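# Unlock and remove blender lid filler cap onto table

## Task

Rotate the small filler cap in the blender lid counter-clockwise until it stops so it is unlocked, lift it out and set it down on the table. The jar must be resting on its base at the end, and the result counts only if it stays that way without the robot holding anything; finish by releasing and moving the hand away.

## Robot and tools

Robot: a single arm with six joints ending in a five-finger right hand. Cameras: cam_head_left and cam_head_right (fixed, 504x504) and cam_wrist (fisheye on the hand, 504x504). Calibration matrices are supplied; fixed cameras may be off by a couple of degrees and several millimetres.

Frames. Scene frame: origin on the table surface beneath the arm base, +z up, +y to the left when facing along +x. Positions are in metres, orientation as quaternion wxyz. The hand point sits 0.05 m in front of the palm where index pad meets thumb tip in a pinch. Its own axes: +z along the straightened fingers (fingers extend 0.06 to 0.07 m past it), +y outward from the palm, +x across the palm toward the little finger. A wrist bracket on the little-finger side protrudes 0.03 m beyond the point along +y and 0.11 m across the palm; it can collide. Rotating the hand shifts the point slightly.

execute_actions: argument actions is a list holding at most one item, or empty. Empty list = LOOK (returns state and pictures, commands nothing). A wait item is {"steps": n}, n up to 300 control steps of 1/30 s, counted from the previous result, so your reply time is included. An act item is {"rows": [...], "steps": k}, k from 8 to 15 (default 15); each row drives one step, and the final row repeats if rows run out. Optional pictures: true adds images. One row = 14 numbers, each in [-1, 1], order: dx, dy, dz, rx, ry, rz, little, ring, middle, index, thumb_bend, thumb_turn, force_limit, speed. The first six are an offset (not a pose) in the hand point's own axes, measured from the hand point pose printed in the latest result showing it (or, before any such result and for later calls within the same reply, from where the robot is at action start). Every row is measured from that same reference, not chained. Scale: 1.0 = 0.6 m or 180 degrees; rx, ry, rz form one rotation vector. All-zero offsets are not idle: they pull the hand back to the reference. Finger values are absolute targets: +1 straight/open, -1 curled fully. thumb_bend +1 straight, -1 fully bent; thumb_turn +1 beside the palm, -1 opposite the fingers. Pinch is roughly index -0.22, thumb_bend -0.75, thumb_turn -0.57. force_limit maps linearly -1..+1 to about 0..10 N fingertip force (0..15 N for both thumb motors) and only halts closing. speed maps -1..+1 to nearly zero..full (full travel 0.6 s); use -0.9 or slower for a gentle grip. Each step the commanded pose is clipped to within 100 mm and 16 degrees of the measured pose; position has priority over orientation. The last 8 steps of each action run after the result is taken, while you reply.

move: argument target is one 14-number row as above (same offset reference), driving a straight path to that pose lasting 0.5 to 10 s. speed: path top speed in m/s, 0.002 to 0.5, default 0.25 (rotation limited to twice that in rad/s). stop_force: optional, 13 to 80 N, only allowed after 0.2 s of scene time; ends the path when the wrist senses that much extra push against the direction of travel, then backs off 2 steps and holds. Use it only for slow, non-rotating approaches; omit it when pulling away from something you press on. Result adds a move: line with the ending (done, off_target, moving, held, fault, contact) and limits (paced = pose clipped; held = some steps blocked), plus distance from target.

wait: seconds 0 to 10, sends nothing new. zoom_image: camera name and region [x0, y0, x1, y1] in pixels, at most 504x504, for a closer look. show_instructions: shows the reference image page. finished_scene: scene number; ends and grades the scene irreversibly.

Reading results: the state line gives hand point position, quaternion and velocities in the scene frame (position gets less accurate at long reach). Wrist force and torque are in the hand point axes, offset up to about 5.5 N, noise up to 3.4 N, saturating near 100 N; pressing on a surface reads as force pointing back into the arm. "pose unreachable" and HELD mark steps the clearance check changed or blocked. "Hand target" shows where the controller is heading. Per-motor lists (same order as the hand numbers): hand_measured (position on the target scale), hand_stopped_by (moving, target, force, stalled, fault), hand_load_n (fingertip force, positive pushing open). A dropped object shows as loads near 0. Motors start only when their target changes by 0.01 or more and lock when done; resend the same numbers to keep a grip, send a more-closed target with higher force_limit to squeeze, a more-open one to release. Whole-hand wrap fits objects 0.035 to 0.08 m wide with the thumb turned in front beforehand.

Avoid: the arm is stiff, so aiming even slightly past a firm contact can trigger a fault (joint torque limits, 150 N external force), halting the arm 10 s. Approach slowly. Keep motors from overheating by not holding loads needlessly (warning at 70 °C, brake stop at 85 °C). Do not knock the jar over or push anything off the table; an occasional external nudge may move loose objects. Before finishing, make sure the jar stands upright, the cap lies on the table, then open the hand and retreat.

Each tool is called after "Emit:" by a JSON object that holds its "method" and its "body", one argument or row to a line.

Reference images:

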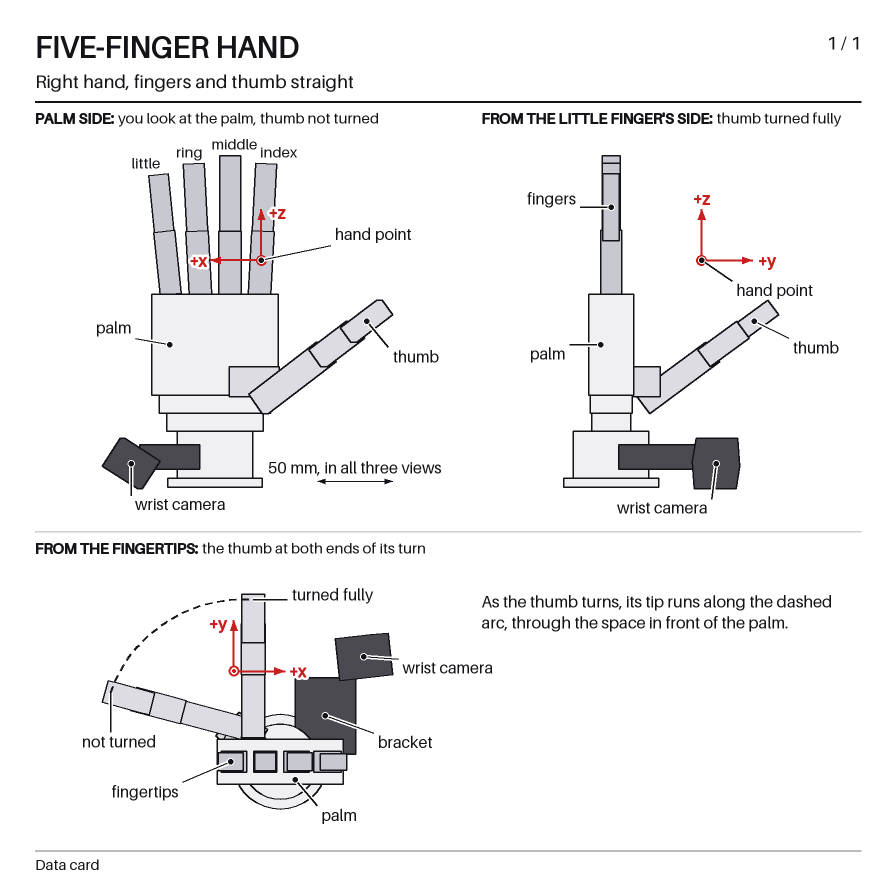

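## Session

Emit:
{"method": "execute_actions", "body": {
  "actions": []
}}

Scene clock: 0.00 s of 6600.00 s.
end_effector_position=(+0.4249, +0.1485, +0.2413) hand_measured=(+1.000, +1.000, +1.000, +1.000, +1.000, +1.000) hand_load_n=(+0.0, +0.0, +0.0, +0.0, +0.0, +0.0) hand_stopped_by=(target, target, target, target, target, target) hand_force_limit=0.00 hand_speed=-0.80 end_effector_quat_wxyz=(+0.028, -0.416, +0.909, +0.010) end_effector_velocity=(+0.000, +0.000, +0.000) end_effector_angular_velocity=(-0.000, -0.000, +0.001)
Joint positions: [-0.249 -1.456  2.077  0.921  1.538 -2.644]
Joint velocities: [ 0.001  0.    -0.    -0.     0.    -0.   ]
Motor temperatures (°C, as the motors report them): [29 28 27 35 36 35]
Wrist force (N, on the end effector, along its own x y z axes, offset not removed): no reading
Wrist torque (N m, same axes, about the end effector's origin, offset not removed): no reading
Hand target: +0.425, +0.148, +0.241; +0.028, -0.416, +0.909, +0.010

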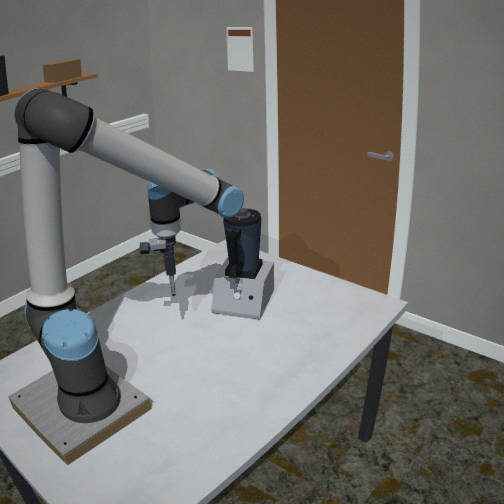

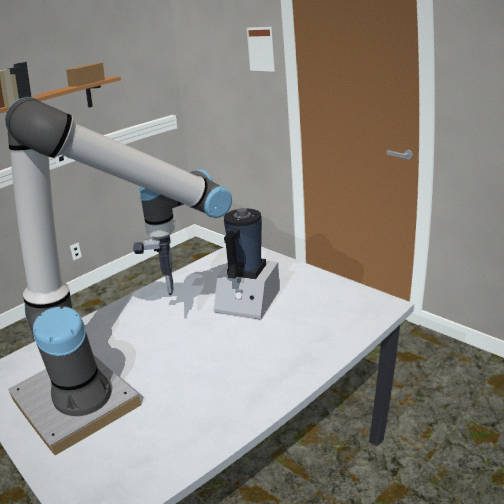

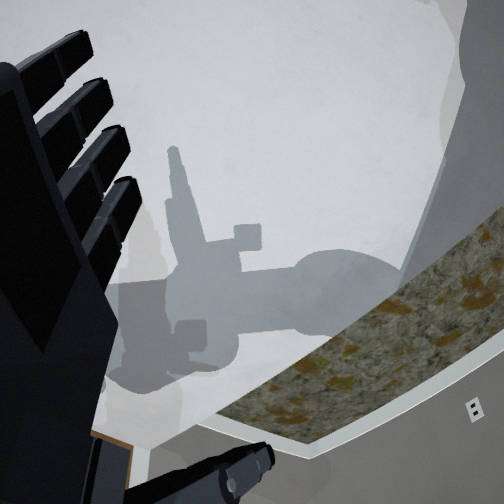

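Emit:
{"method": "zoom_image", "body": {
  "camera": "cam_head_right",
  "region": [190, 190, 310, 330]
}}

Emit:
{"method": "zoom_image", "body": {
  "camera": "cam_head_left",
  "region": [190, 190, 310, 330]
}}

Region (190, 190, 310, 330) of cam_head_right's 504x504 image, scaled by 3.600, with more detail than that image has; it fills the left 432 columns of this view, and the rest is white.

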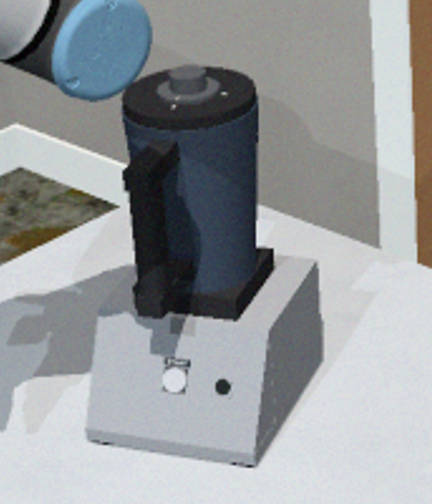

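Region (190, 190, 310, 330) of cam_head_left's 504x504 image, scaled by 3.600, with more detail than that image has; it fills the left 432 columns of this view, and the rest is white.

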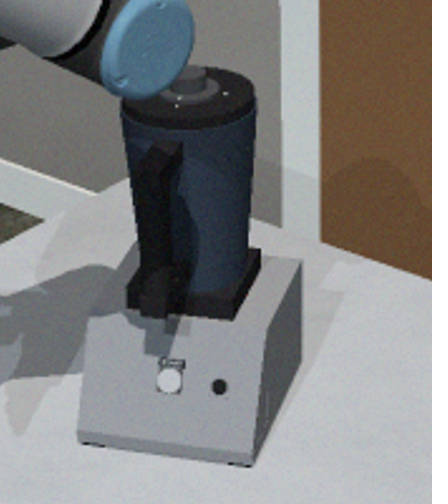

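Emit:
{"method": "move", "body": {
  "target": [-0.088,-0.478,-0.46,0,0,0,1,1,1,1,1,-0.57,0,0.5]
}}

Scene clock: 4.03 s of 6600.00 s.
end_effector_position=(+0.6643, -0.0100, +0.5216) hand_measured=(+1.000, +1.000, +1.000, +1.000, +1.000, -0.570) hand_load_n=(+0.0, +0.0, +0.0, +0.0, +0.0, +0.0) hand_stopped_by=(target, target, target, target, target, target) hand_force_limit=0.00 hand_speed=0.50 end_effector_quat_wxyz=(+0.028, -0.416, +0.909, +0.010) end_effector_velocity=(+0.001, -0.000, +0.001) end_effector_angular_velocity=(+0.001, +0.002, +0.000)
Joint positions: [-0.396 -1.213  1.245  1.516  1.534 -2.791]
Joint velocities: [ 0.     0.003 -0.005  0.004  0.    -0.   ]
Motor temperatures (°C, as the motors report them): [29 28 27 35 36 35]
Wrist force (N, on the end effector, along its own x y z axes, offset not removed): [-2.9 -0.7 -1.9]
Wrist torque (N m, same axes, about the end effector's origin, offset not removed): [-0.13 0.00 0.21]
Hand target: +0.664, -0.010, +0.522; +0.028, -0.416, +0.909, +0.010
Off the commanded pose: 0.001 m, 0 deg.
Kept back: nothing.
move: done
camera_calibration (this result's frames):
cam_wrist: T_world_to_cam=[[-0.655389, 0.754585, 0.0326718, 0.429797], [0.595149, 0.489312, 0.637473, -0.729231], [0.46504, 0.437237, -0.76978, 0.226997], [0, 0, 0, 1]] pos_world=[0.610123, -0.0667485, 0.62556]

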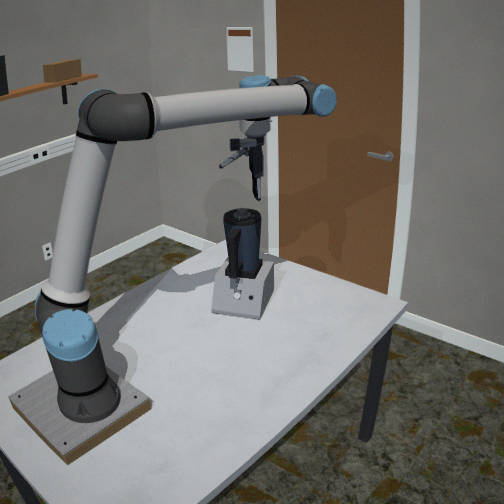

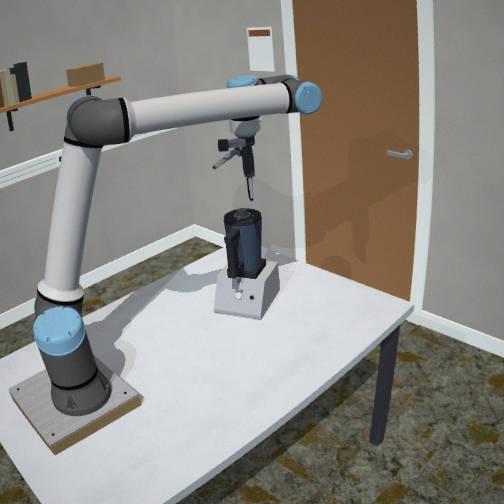

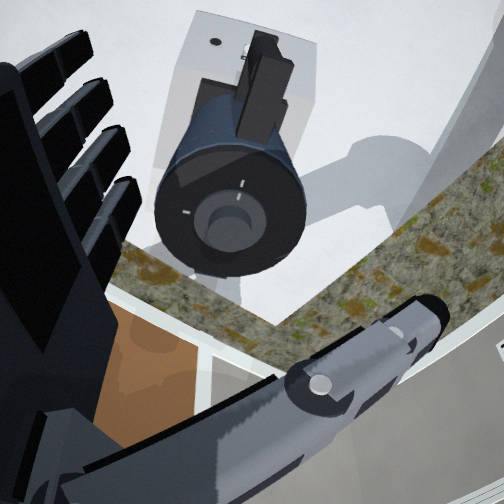

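Emit:
{"method": "move", "body": {
  "target": [-0.187,0.038,0.067,0.417,0,0,-0.9,-0.9,-0.9,0.4,0.2,-0.57,0,0.5],
  "speed": 0.3
}}

Scene clock: 7.93 s of 6600.00 s.
end_effector_position=(+0.7218, +0.0913, +0.4879) hand_measured=(-0.900, -0.900, -0.900, +0.400, +0.200, -0.570) hand_load_n=(+0.0, +0.0, +0.0, +0.0, +0.0, +0.0) hand_stopped_by=(target, target, target, target, target, target) hand_force_limit=0.00 hand_speed=0.50 end_effector_quat_wxyz=(+0.276, -0.313, +0.727, -0.545) end_effector_velocity=(+0.001, +0.001, -0.000) end_effector_angular_velocity=(-0.009, -0.009, +0.003)
Joint positions: [ 0.07  -1.534  1.755  0.136  2.343 -2.842]
Joint velocities: [ 0.003 -0.002  0.007 -0.021  0.003 -0.012]
Motor temperatures (°C, as the motors report them): [29 28 27 35 36 35]
Wrist force (N, on the end effector, along its own x y z axes, offset not removed): [-4.4 -2.9 6.4]
Wrist torque (N m, same axes, about the end effector's origin, offset not removed): [-0.75 0.03 -0.20]
Hand target: +0.722, +0.091, +0.488; +0.276, -0.313, +0.727, -0.546
Off the commanded pose: 0.000 m, 0 deg.
Kept back: nothing.
move: done
camera_calibration (this result's frames):
cam_wrist: T_world_to_cam=[[-0.0797857, 0.335119, -0.938791, 0.488978], [0.100485, 0.9397, 0.326904, -0.324021], [0.991734, -0.0682521, -0.108649, -0.526578], [0, 0, 0, 1]] pos_world=[0.593798, 0.104676, 0.50776]

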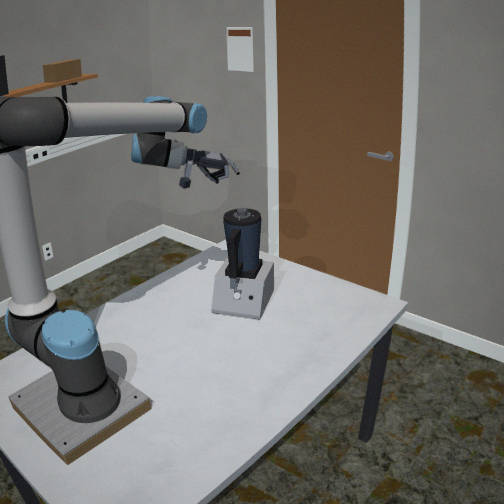

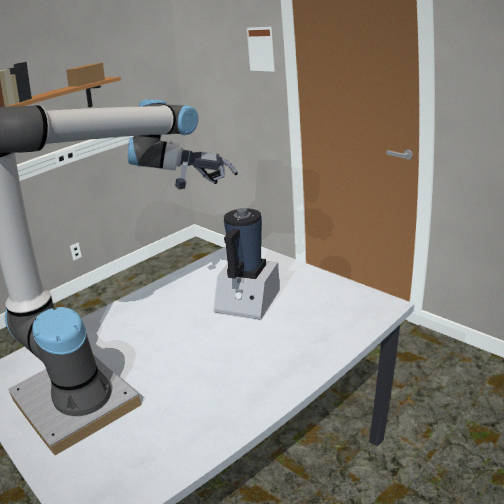

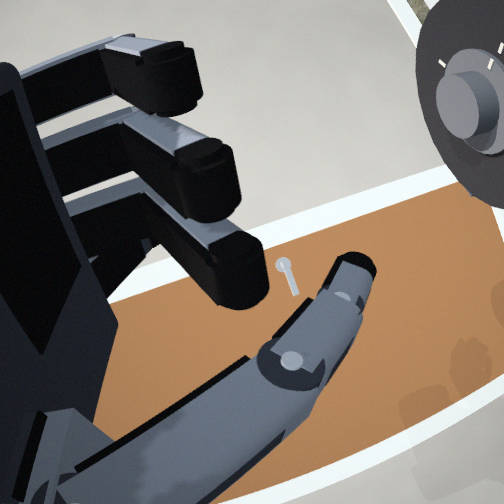

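Emit:
{"method": "move", "body": {
  "target": [-0.007,0.133,0.134,0,0,0,-0.9,-0.9,-0.9,0.4,0.2,-0.57,0,0.5],
  "speed": 0.15
}}

Emit:
{"method": "zoom_image", "body": {
  "camera": "cam_head_right",
  "region": [180, 150, 300, 250]
}}

Scene clock: 10.07 s of 6600.00 s.
end_effector_position=(+0.7720, +0.0614, +0.3909) hand_measured=(-0.900, -0.900, -0.900, +0.400, +0.200, -0.570) hand_load_n=(+0.0, +0.0, +0.0, +0.0, +0.0, +0.0) hand_stopped_by=(target, target, target, target, target, target) hand_force_limit=0.00 hand_speed=0.50 end_effector_quat_wxyz=(+0.276, -0.313, +0.727, -0.545) end_effector_velocity=(+0.001, -0.000, -0.001) end_effector_angular_velocity=(+0.000, -0.000, +0.000)
Joint positions: [ 0.008 -1.432  1.819 -0.05   2.284 -2.871]
Joint velocities: [-0.     0.002  0.    -0.002 -0.001 -0.   ]
Motor temperatures (°C, as the motors report them): [29 28 27 35 36 35]
Wrist force (N, on the end effector, along its own x y z axes, offset not removed): [-3.0 -4.3 5.3]
Wrist torque (N m, same axes, about the end effector's origin, offset not removed): [-0.91 -0.07 0.12]
Hand target: +0.772, +0.061, +0.391; +0.276, -0.313, +0.727, -0.545
Off the commanded pose: 0.000 m, 0 deg.
Kept back: nothing.
move: done
camera_calibration (this result's frames):
cam_wrist: T_world_to_cam=[[-0.0797918, 0.335177, -0.93877, 0.411897], [0.100493, 0.93968, 0.326961, -0.269257], [0.991733, -0.0682509, -0.108662, -0.588892], [0, 0, 0, 1]] pos_world=[0.643948, 0.0747646, 0.410723]

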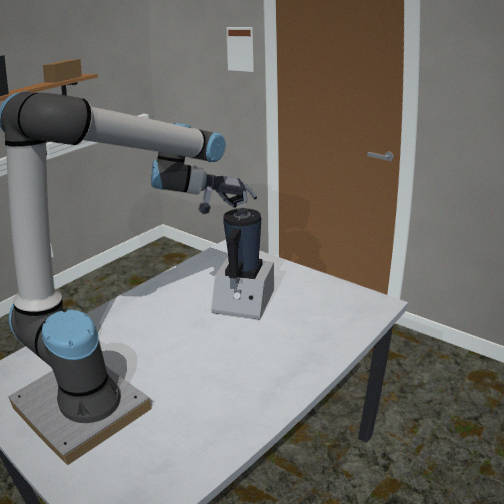

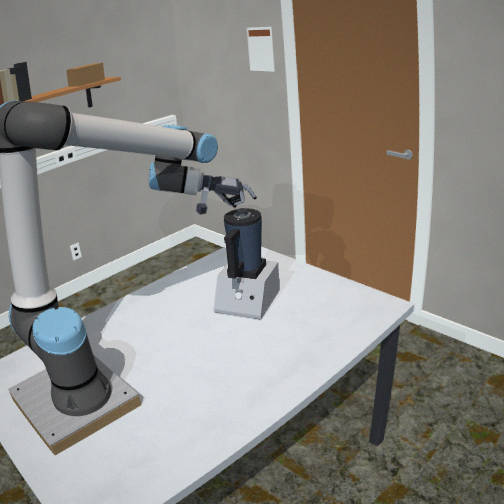

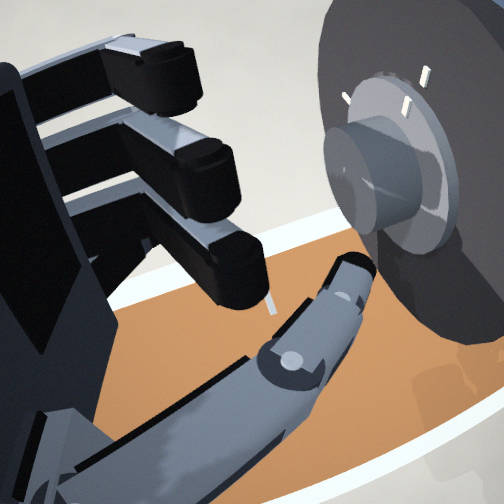

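Region (180, 150, 300, 250) of cam_head_right's 504x504 image, scaled by 4.200, with more detail than that image has.

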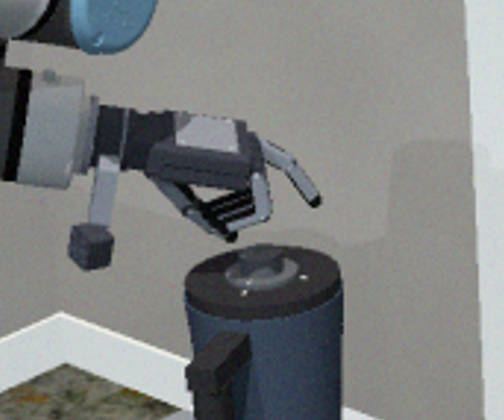

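Emit:
{"method": "move", "body": {
  "target": [0.005,0.047,0.018,0,0,0,0.6,0.6,0.4,0.4,0.2,-0.57,0,0.5],
  "speed": 0.03,
  "stop_force": 15
}}

Emit:
{"method": "zoom_image", "body": {
  "camera": "cam_head_right",
  "region": [180, 150, 300, 250]
}}

Scene clock: 12.93 s of 6600.00 s.
end_effector_position=(+0.7734, +0.0588, +0.3670) hand_measured=(+0.600, +0.600, +0.400, +0.400, +0.188, -0.570) hand_load_n=(+0.0, +0.0, +0.0, +0.0, -13.5, +9.0) hand_stopped_by=(target, target, target, target, target, target) hand_force_limit=0.00 hand_speed=0.50 end_effector_quat_wxyz=(+0.276, -0.313, +0.727, -0.545) end_effector_velocity=(-0.001, +0.001, +0.002) end_effector_angular_velocity=(+0.000, +0.000, +0.001)
Joint positions: [ 0.003 -1.416  1.846 -0.094  2.279 -2.873]
Joint velocities: [ 0.002 -0.002 -0.002  0.004  0.     0.   ]
Motor temperatures (°C, as the motors report them): [29 28 27 35 36 35]
Wrist force (N, on the end effector, along its own x y z axes, offset not removed): [-10.1 -25.5 -1.3]
Wrist torque (N m, same axes, about the end effector's origin, offset not removed): [-1.61 0.27 0.38]
Hand target: +0.773, +0.059, +0.367; +0.276, -0.313, +0.727, -0.545
Off the commanded pose: 0.006 m, 0 deg.
Kept back: nothing.
move: contact
camera_calibration (this result's frames):
cam_wrist: T_world_to_cam=[[-0.0798185, 0.335179, -0.938767, 0.390477], [0.100635, 0.93967, 0.326945, -0.25933], [0.991717, -0.0683762, -0.108734, -0.593017], [0, 0, 0, 1]] pos_world=[0.64537, 0.0722564, 0.386873]

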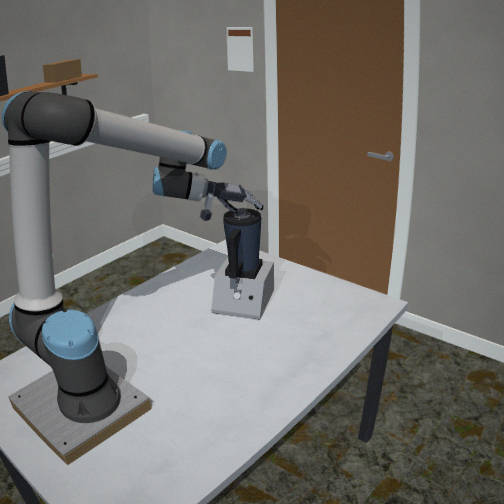

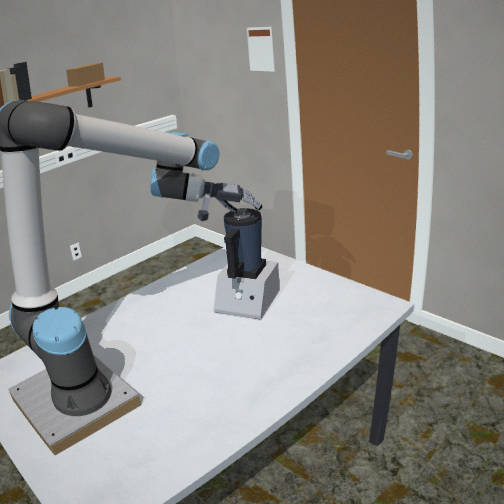

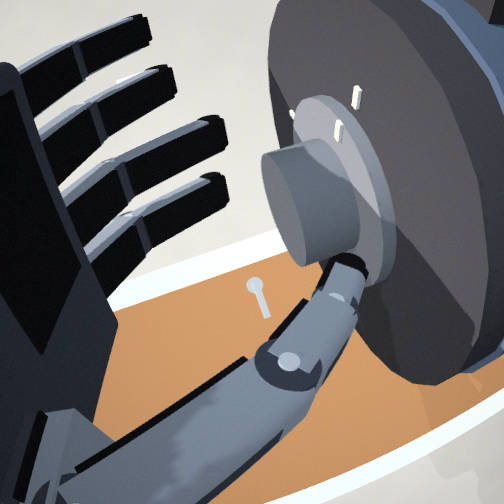

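Region (180, 150, 300, 250) of cam_head_right's 504x504 image, scaled by 4.200, with more detail than that image has.

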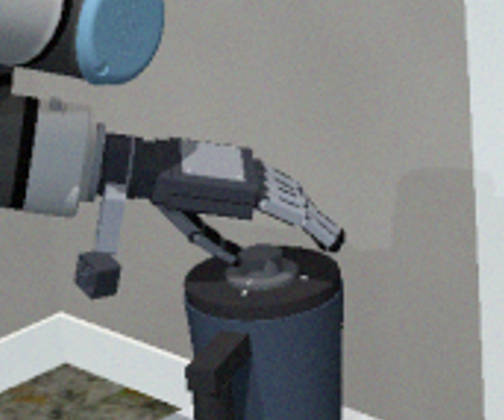

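Emit:
{"method": "move", "body": {
  "target": [0,-0.05,-0.02,-0.11,0,0,0.6,0.6,0.1,0.1,-0.3,-0.8,0,0.5],
  "speed": 0.1
}}

Emit:
{"method": "zoom_image", "body": {
  "camera": "cam_head_right",
  "region": [180, 150, 300, 250]
}}

Scene clock: 15.50 s of 6600.00 s.
end_effector_position=(+0.7690, +0.0600, +0.3990) hand_measured=(+0.600, +0.600, +0.100, +0.100, -0.300, -0.632) hand_load_n=(+0.0, +0.0, +0.0, +0.0, +0.0, +0.0) hand_stopped_by=(target, target, target, target, target, force) hand_force_limit=0.00 hand_speed=0.50 end_effector_quat_wxyz=(+0.218, -0.355, +0.810, -0.413) end_effector_velocity=(+0.000, +0.001, +0.002) end_effector_angular_velocity=(+0.006, +0.007, +0.002)
Joint positions: [-0.062 -1.364  1.625  0.447  2.098 -2.682]
Joint velocities: [-0.001  0.002 -0.008  0.014 -0.005  0.003]
Motor temperatures (°C, as the motors report them): [29 28 27 35 36 35]
Wrist force (N, on the end effector, along its own x y z axes, offset not removed): [0.6 -2.6 1.8]
Wrist torque (N m, same axes, about the end effector's origin, offset not removed): [-0.36 -0.41 0.44]
Hand target: +0.769, +0.060, +0.399; +0.218, -0.355, +0.810, -0.412
Off the commanded pose: 0.000 m, 0 deg.
Kept back: nothing.
move: done
camera_calibration (this result's frames):
cam_wrist: T_world_to_cam=[[-0.316039, 0.527015, -0.788908, 0.530156], [0.189869, 0.849838, 0.491656, -0.399411], [0.929553, 0.00559313, -0.368645, -0.438048], [0, 0, 0, 1]] pos_world=[0.650574, 0.0624847, 0.453132]

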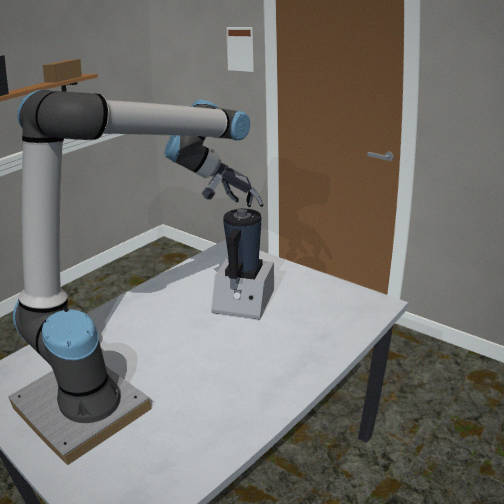

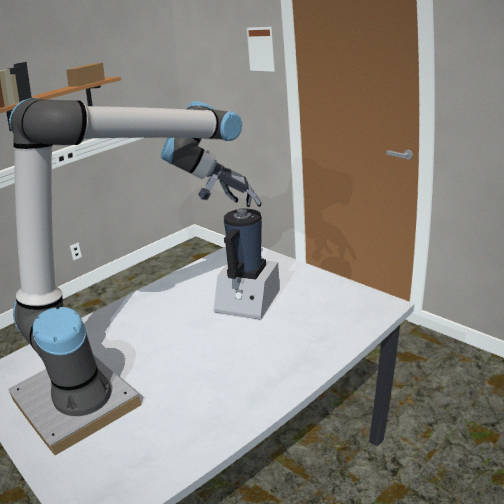

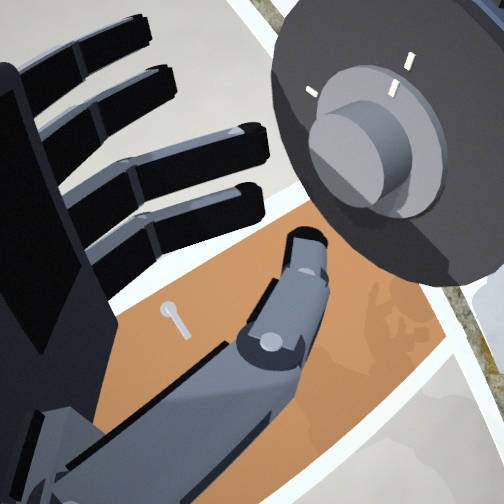

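Region (180, 150, 300, 250) of cam_head_right's 504x504 image, scaled by 4.200, with more detail than that image has.

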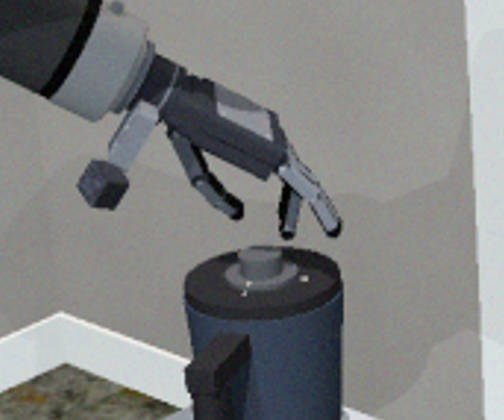

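Emit:
{"method": "move", "body": {
  "target": [0.004,0.055,0.038,0,0,0,1,1,0.3,0.3,-0.15,-0.7,0,0.5],
  "speed": 0.03,
  "stop_force": 13
}}

Emit:
{"method": "zoom_image", "body": {
  "camera": "cam_head_right",
  "region": [180, 150, 300, 250]
}}

Scene clock: 18.00 s of 6600.00 s.
end_effector_position=(+0.7692, +0.0599, +0.3618) hand_measured=(+1.000, +1.000, +0.300, +0.300, -0.148, -0.700) hand_load_n=(+0.0, +0.0, +2.0, +0.0, +2.0, +0.5) hand_stopped_by=(target, target, target, target, target, target) hand_force_limit=0.00 hand_speed=0.50 end_effector_quat_wxyz=(+0.218, -0.355, +0.810, -0.413) end_effector_velocity=(-0.001, -0.000, +0.004) end_effector_angular_velocity=(+0.000, +0.005, -0.000)
Joint positions: [-0.063 -1.347  1.672  0.383  2.097 -2.682]
Joint velocities: [-0.    -0.002 -0.006  0.013  0.     0.   ]
Motor temperatures (°C, as the motors report them): [29 28 27 35 36 35]
Wrist force (N, on the end effector, along its own x y z axes, offset not removed): [6.4 -33.1 -20.8]
Wrist torque (N m, same axes, about the end effector's origin, offset not removed): [0.91 -1.22 -0.38]
Hand target: +0.769, +0.060, +0.363; +0.218, -0.355, +0.810, -0.413
Off the commanded pose: 0.003 m, 0 deg.
Kept back: nothing.
move: contact
camera_calibration (this result's frames):
cam_wrist: T_world_to_cam=[[-0.316086, 0.527037, -0.788874, 0.500928], [0.189962, 0.849824, 0.491643, -0.381103], [0.929518, 0.00554528, -0.368735, -0.451847], [0, 0, 0, 1]] pos_world=[0.650731, 0.0623687, 0.415924]

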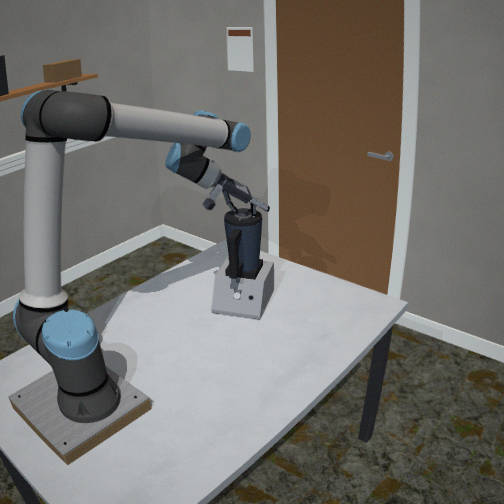

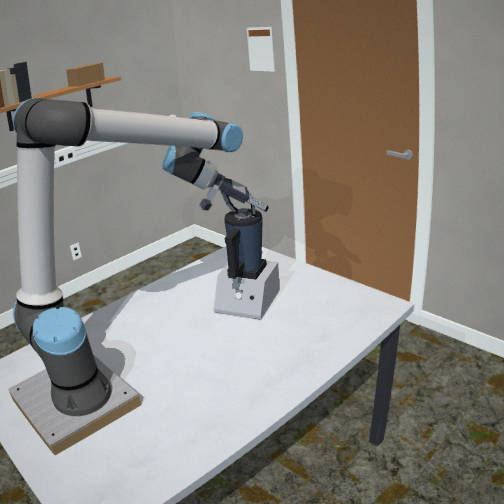

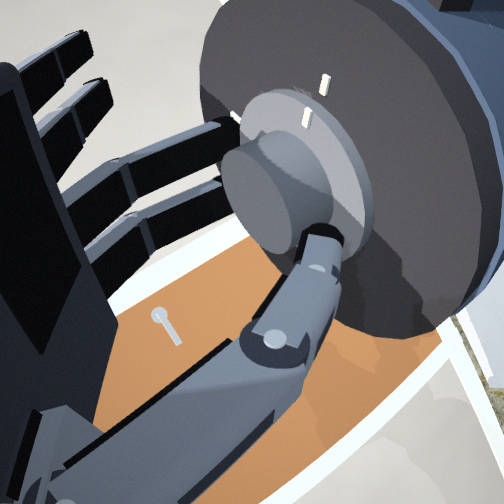

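Region (180, 150, 300, 250) of cam_head_right's 504x504 image, scaled by 4.200, with more detail than that image has.

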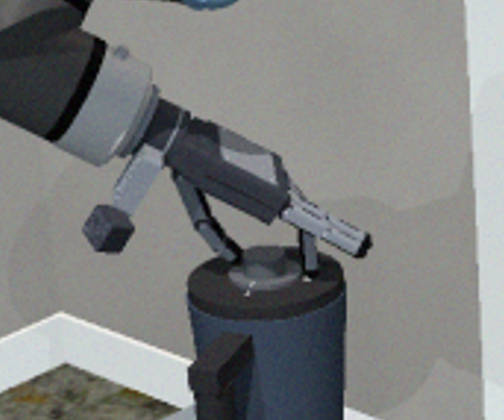

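Emit:
{"method": "move", "body": {
  "target": [0,-0.009,-0.006,0,0,0,1,1,0.3,0.3,-0.15,-0.7,0.8,-0.5],
  "speed": 0.03
}}

Emit:
{"method": "move", "body": {
  "target": [0,0,0,0,0,0,1,1,-0.5,-0.5,-0.6,-0.7,0.8,-0.6]
}}

Emit:
{"method": "zoom_image", "body": {
  "camera": "cam_head_right",
  "region": [180, 150, 300, 250]
}}

Scene clock: 18.93 s of 6600.00 s.
end_effector_position=(+0.7690, +0.0595, +0.3681) hand_measured=(+1.000, +1.000, +0.300, +0.300, -0.148, -0.700) hand_load_n=(+0.0, +0.0, +0.0, +0.0, +2.0, +0.5) hand_stopped_by=(target, target, target, target, target, target) hand_force_limit=0.80 hand_speed=-0.50 end_effector_quat_wxyz=(+0.218, -0.355, +0.810, -0.413) end_effector_velocity=(-0.000, -0.000, +0.002) end_effector_angular_velocity=(-0.000, +0.000, -0.001)
Joint positions: [-0.063 -1.351  1.665  0.394  2.097 -2.683]
Joint velocities: [-0.001 -0.001 -0.002  0.003  0.    -0.   ]
Motor temperatures (°C, as the motors report them): [29 28 27 35 36 35]
Wrist force (N, on the end effector, along its own x y z axes, offset not removed): [-1.3 3.1 -2.3]
Wrist torque (N m, same axes, about the end effector's origin, offset not removed): [0.32 -0.51 0.27]
Hand target: +0.769, +0.060, +0.368; +0.218, -0.355, +0.810, -0.413
Off the commanded pose: 0.000 m, 0 deg.
Kept back: nothing.
move: done
camera_calibration (this result's frames):
cam_wrist: T_world_to_cam=[[-0.316107, 0.527035, -0.788867, 0.506026], [0.189967, 0.849826, 0.491639, -0.383881], [0.92951, 0.0055516, -0.368755, -0.449327], [0, 0, 0, 1]] pos_world=[0.650538, 0.0620327, 0.422226]

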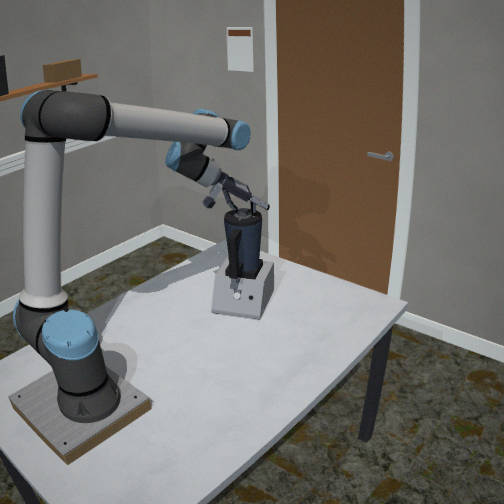

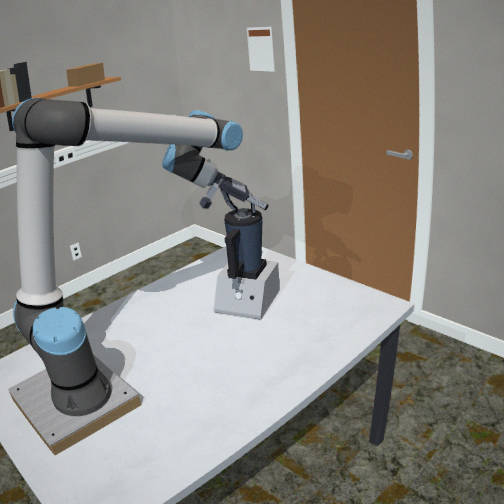

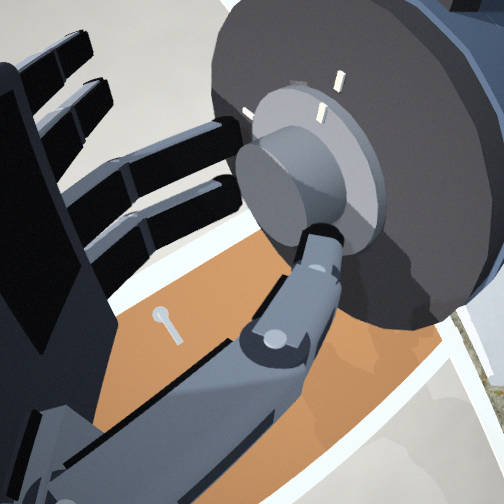

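Scene clock: 19.57 s of 6600.00 s.
end_effector_position=(+0.7690, +0.0595, +0.3682) hand_measured=(+1.000, +1.000, +0.128, +0.084, -0.264, -0.700) hand_load_n=(+0.0, +0.0, +6.5, +9.0, +14.0, +0.5) hand_stopped_by=(target, target, force, force, force, target) hand_force_limit=0.80 hand_speed=-0.60 end_effector_quat_wxyz=(+0.218, -0.355, +0.810, -0.413) end_effector_velocity=(+0.001, +0.001, +0.001) end_effector_angular_velocity=(+0.001, -0.002, -0.000)
Joint positions: [-0.063 -1.351  1.665  0.394  2.097 -2.683]
Joint velocities: [ 0.001  0.    -0.001 -0.     0.     0.002]
Motor temperatures (°C, as the motors report them): [29 28 27 35 36 35]
Wrist force (N, on the end effector, along its own x y z axes, offset not removed): [-2.4 1.2 -3.9]
Wrist torque (N m, same axes, about the end effector's origin, offset not removed): [0.47 -0.39 0.09]
Hand target: +0.769, +0.060, +0.368; +0.218, -0.355, +0.810, -0.413
Off the commanded pose: 0.000 m, 0 deg.
Kept back: nothing.
move: done
camera_calibration (this result's frames):
cam_wrist: T_world_to_cam=[[-0.31603, 0.527034, -0.788898, 0.506047], [0.189922, 0.849826, 0.491656, -0.383889], [0.929545, 0.0055491, -0.368666, -0.449385], [0, 0, 0, 1]] pos_world=[0.650559, 0.0620284, 0.422288]

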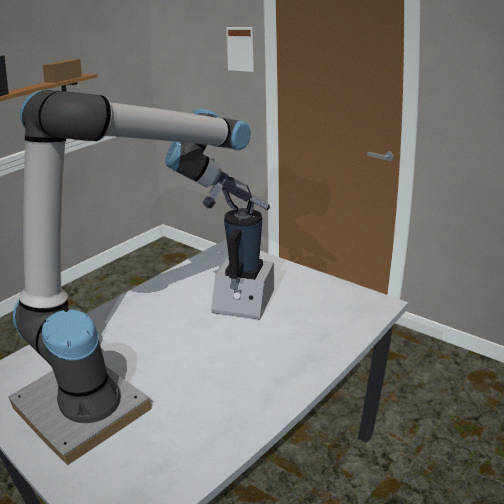

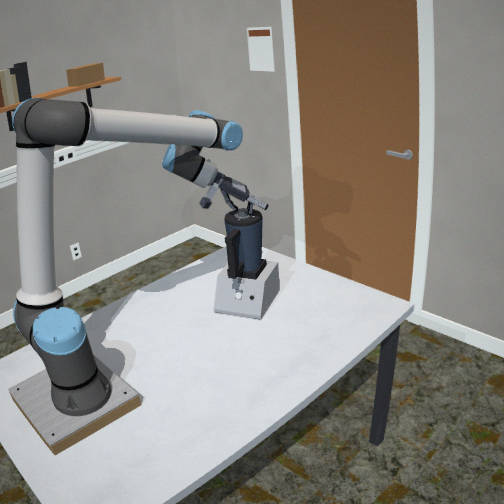

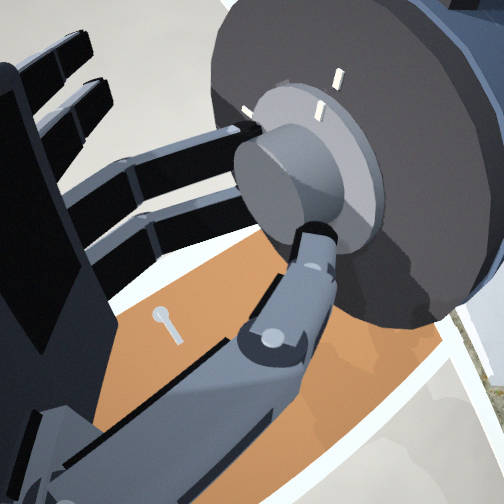

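Region (180, 150, 300, 250) of cam_head_right's 504x504 image, scaled by 4.200, with more detail than that image has.

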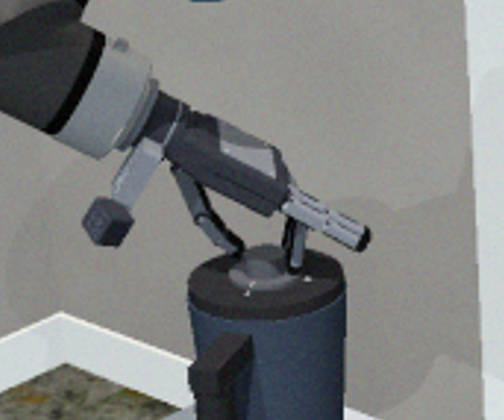

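Emit:
{"method": "move", "body": {
  "target": [0.008,0,0,-0.0117,-0.16,-0.11,1,1,-0.5,-0.5,-0.6,-0.7,0.8,-0.6],
  "speed": 0.1
}}

Scene clock: 23.50 s of 6600.00 s.
end_effector_position=(+0.7659, +0.0560, +0.3679) hand_measured=(+1.000, +1.000, +0.126, +0.084, -0.262, -0.700) hand_load_n=(+0.0, +0.0, -2.5, +10.5, +18.5, +10.5) hand_stopped_by=(target, target, force, force, force, target) hand_force_limit=0.80 hand_speed=-0.60 end_effector_quat_wxyz=(+0.331, -0.582, +0.666, -0.328) end_effector_velocity=(+0.000, -0.001, -0.000) end_effector_angular_velocity=(+0.000, +0.000, +0.009)
Joint positions: [-0.269 -1.438  1.754  0.299  1.437 -3.181]
Joint velocities: [-0.004  0.001 -0.001  0.001 -0.011 -0.008]
Motor temperatures (°C, as the motors report them): [29 28 27 35 36 35]
Wrist force (N, on the end effector, along its own x y z axes, offset not removed): [-4.7 -19.5 -13.2]
Wrist torque (N m, same axes, about the end effector's origin, offset not removed): [-0.72 0.45 -0.28]
Hand target: +0.766, +0.056, +0.368; +0.332, -0.583, +0.666, -0.328
Off the commanded pose: 0.000 m, 0 deg.
Kept back: nothing.
move: done
camera_calibration (this result's frames):
cam_wrist: T_world_to_cam=[[-0.561774, 0.250762, -0.788371, 0.710136], [-0.330816, 0.805357, 0.491896, 0.021109], [0.758268, 0.53714, -0.369472, -0.344867], [0, 0, 0, 1]] pos_world=[0.667421, -0.00983339, 0.422048]

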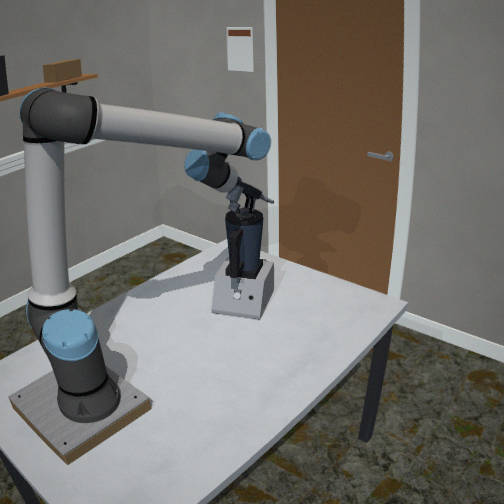

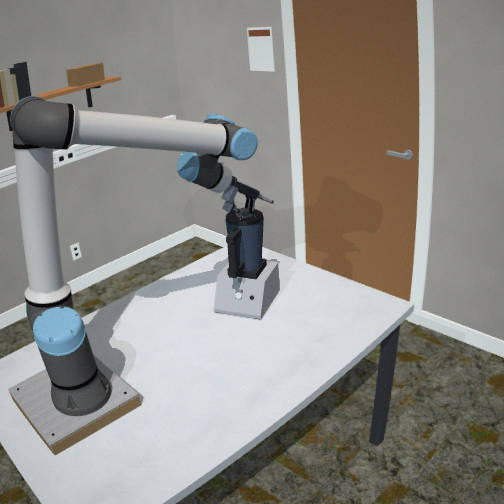

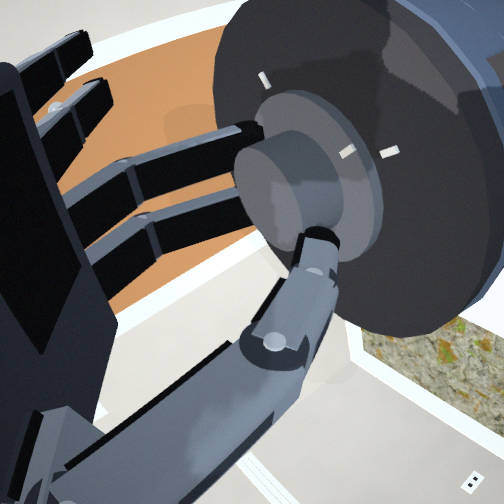

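Emit:
{"method": "move", "body": {
  "target": [0,-0.004,-0.003,0,0,0,1,1,-0.9,-0.9,-0.95,-0.7,1,1],
  "speed": 0.02
}}

Emit:
{"method": "move", "body": {
  "target": [0.005,0,0,-0.0067,-0.0915,-0.0627,1,1,-0.9,-0.9,-0.95,-0.7,1,1],
  "speed": 0.05
}}

Scene clock: 24.77 s of 6600.00 s.
end_effector_position=(+0.7657, +0.0558, +0.3707) hand_measured=(+1.000, +1.000, +0.094, +0.084, -0.260, -0.700) hand_load_n=(+0.0, +0.0, +16.5, +5.5, +21.5, +3.0) hand_stopped_by=(target, target, force, force, force, target) hand_force_limit=1.00 hand_speed=1.00 end_effector_quat_wxyz=(+0.331, -0.582, +0.666, -0.328) end_effector_velocity=(-0.001, +0.001, +0.001) end_effector_angular_velocity=(+0.001, +0.000, +0.001)
Joint positions: [-0.269 -1.44   1.75   0.304  1.436 -3.182]
Joint velocities: [ 0.002 -0.001 -0.     0.002  0.001  0.001]
Motor temperatures (°C, as the motors report them): [29 28 27 35 36 35]
Wrist force (N, on the end effector, along its own x y z axes, offset not removed): [4.2 12.7 15.1]
Wrist torque (N m, same axes, about the end effector's origin, offset not removed): [0.27 -1.23 0.69]
Hand target: +0.766, +0.056, +0.371; +0.331, -0.582, +0.666, -0.328
Off the commanded pose: 0.000 m, 0 deg.
Kept back: nothing.
move: done
camera_calibration (this result's frames):
cam_wrist: T_world_to_cam=[[-0.561839, 0.250792, -0.788315, 0.712372], [-0.330754, 0.805353, 0.491943, 0.0197498], [0.758247, 0.537131, -0.369529, -0.343561], [0, 0, 0, 1]] pos_world=[0.667275, -0.0100251, 0.424902]

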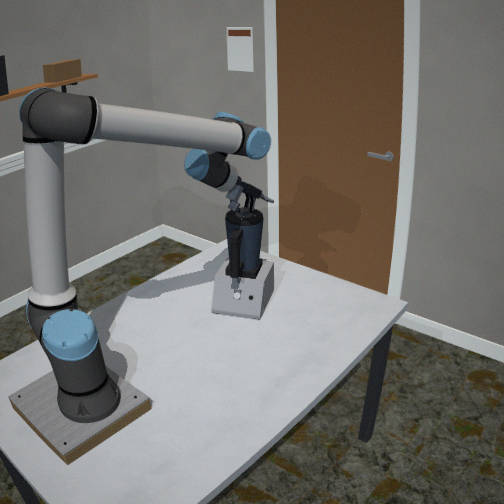

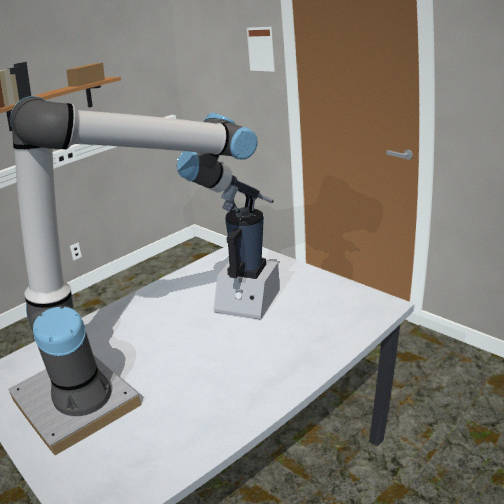

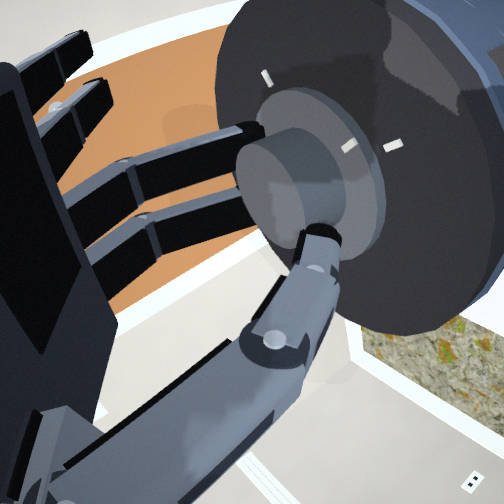

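Scene clock: 28.53 s of 6600.00 s.
end_effector_position=(+0.7654, +0.0529, +0.3705) hand_measured=(+1.000, +1.000, +0.094, +0.082, -0.260, -0.700) hand_load_n=(+0.0, +0.0, +16.0, +0.0, +14.0, +10.0) hand_stopped_by=(target, target, force, force, force, target) hand_force_limit=1.00 hand_speed=1.00 end_effector_quat_wxyz=(-0.383, +0.689, -0.555, +0.265) end_effector_velocity=(+0.000, +0.001, +0.000) end_effector_angular_velocity=(-0.000, +0.000, +0.012)
Joint positions: [-0.372 -1.392  1.706  0.398  1.077 -3.471]
Joint velocities: [-0.001  0.003 -0.003  0.005 -0.01  -0.01 ]
Motor temperatures (°C, as the motors report them): [29 28 27 35 36 35]
Wrist force (N, on the end effector, along its own x y z axes, offset not removed): [-2.6 -0.2 4.8]
Wrist torque (N m, same axes, about the end effector's origin, offset not removed): [0.12 -0.59 0.41]
Hand target: +0.765, +0.053, +0.371; -0.383, +0.689, -0.555, +0.265
Off the commanded pose: 0.000 m, 0 deg.
Kept back: nothing.
move: done
camera_calibration (this result's frames):
cam_wrist: T_world_to_cam=[[-0.614177, 0.0444711, -0.787914, 0.763643], [-0.585361, 0.643945, 0.492633, 0.225259], [0.529281, 0.763779, -0.369465, -0.178573], [0, 0, 0, 1]] pos_world=[0.695385, -0.0426239, 0.424738]

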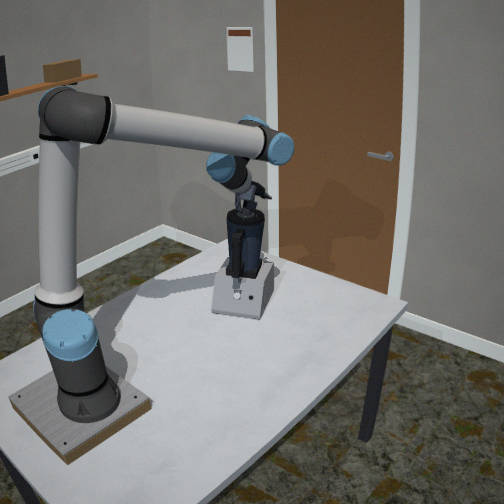

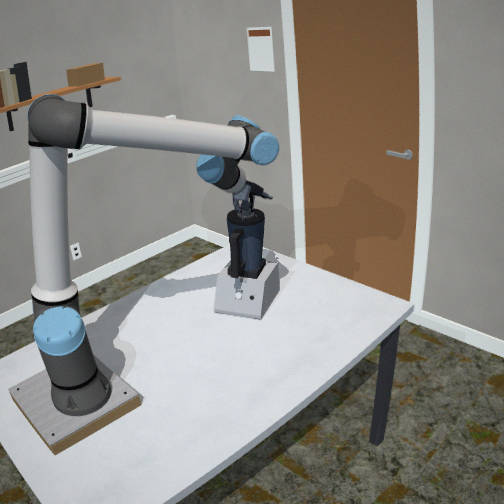

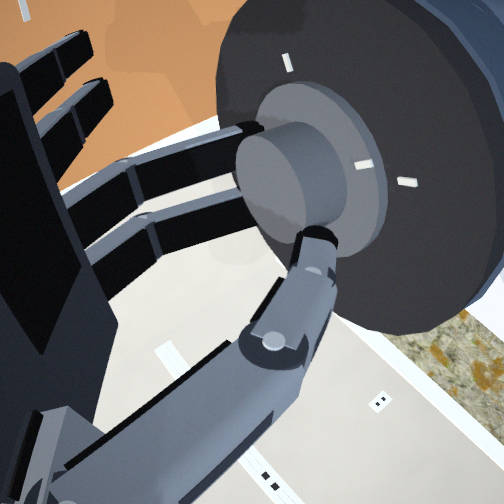

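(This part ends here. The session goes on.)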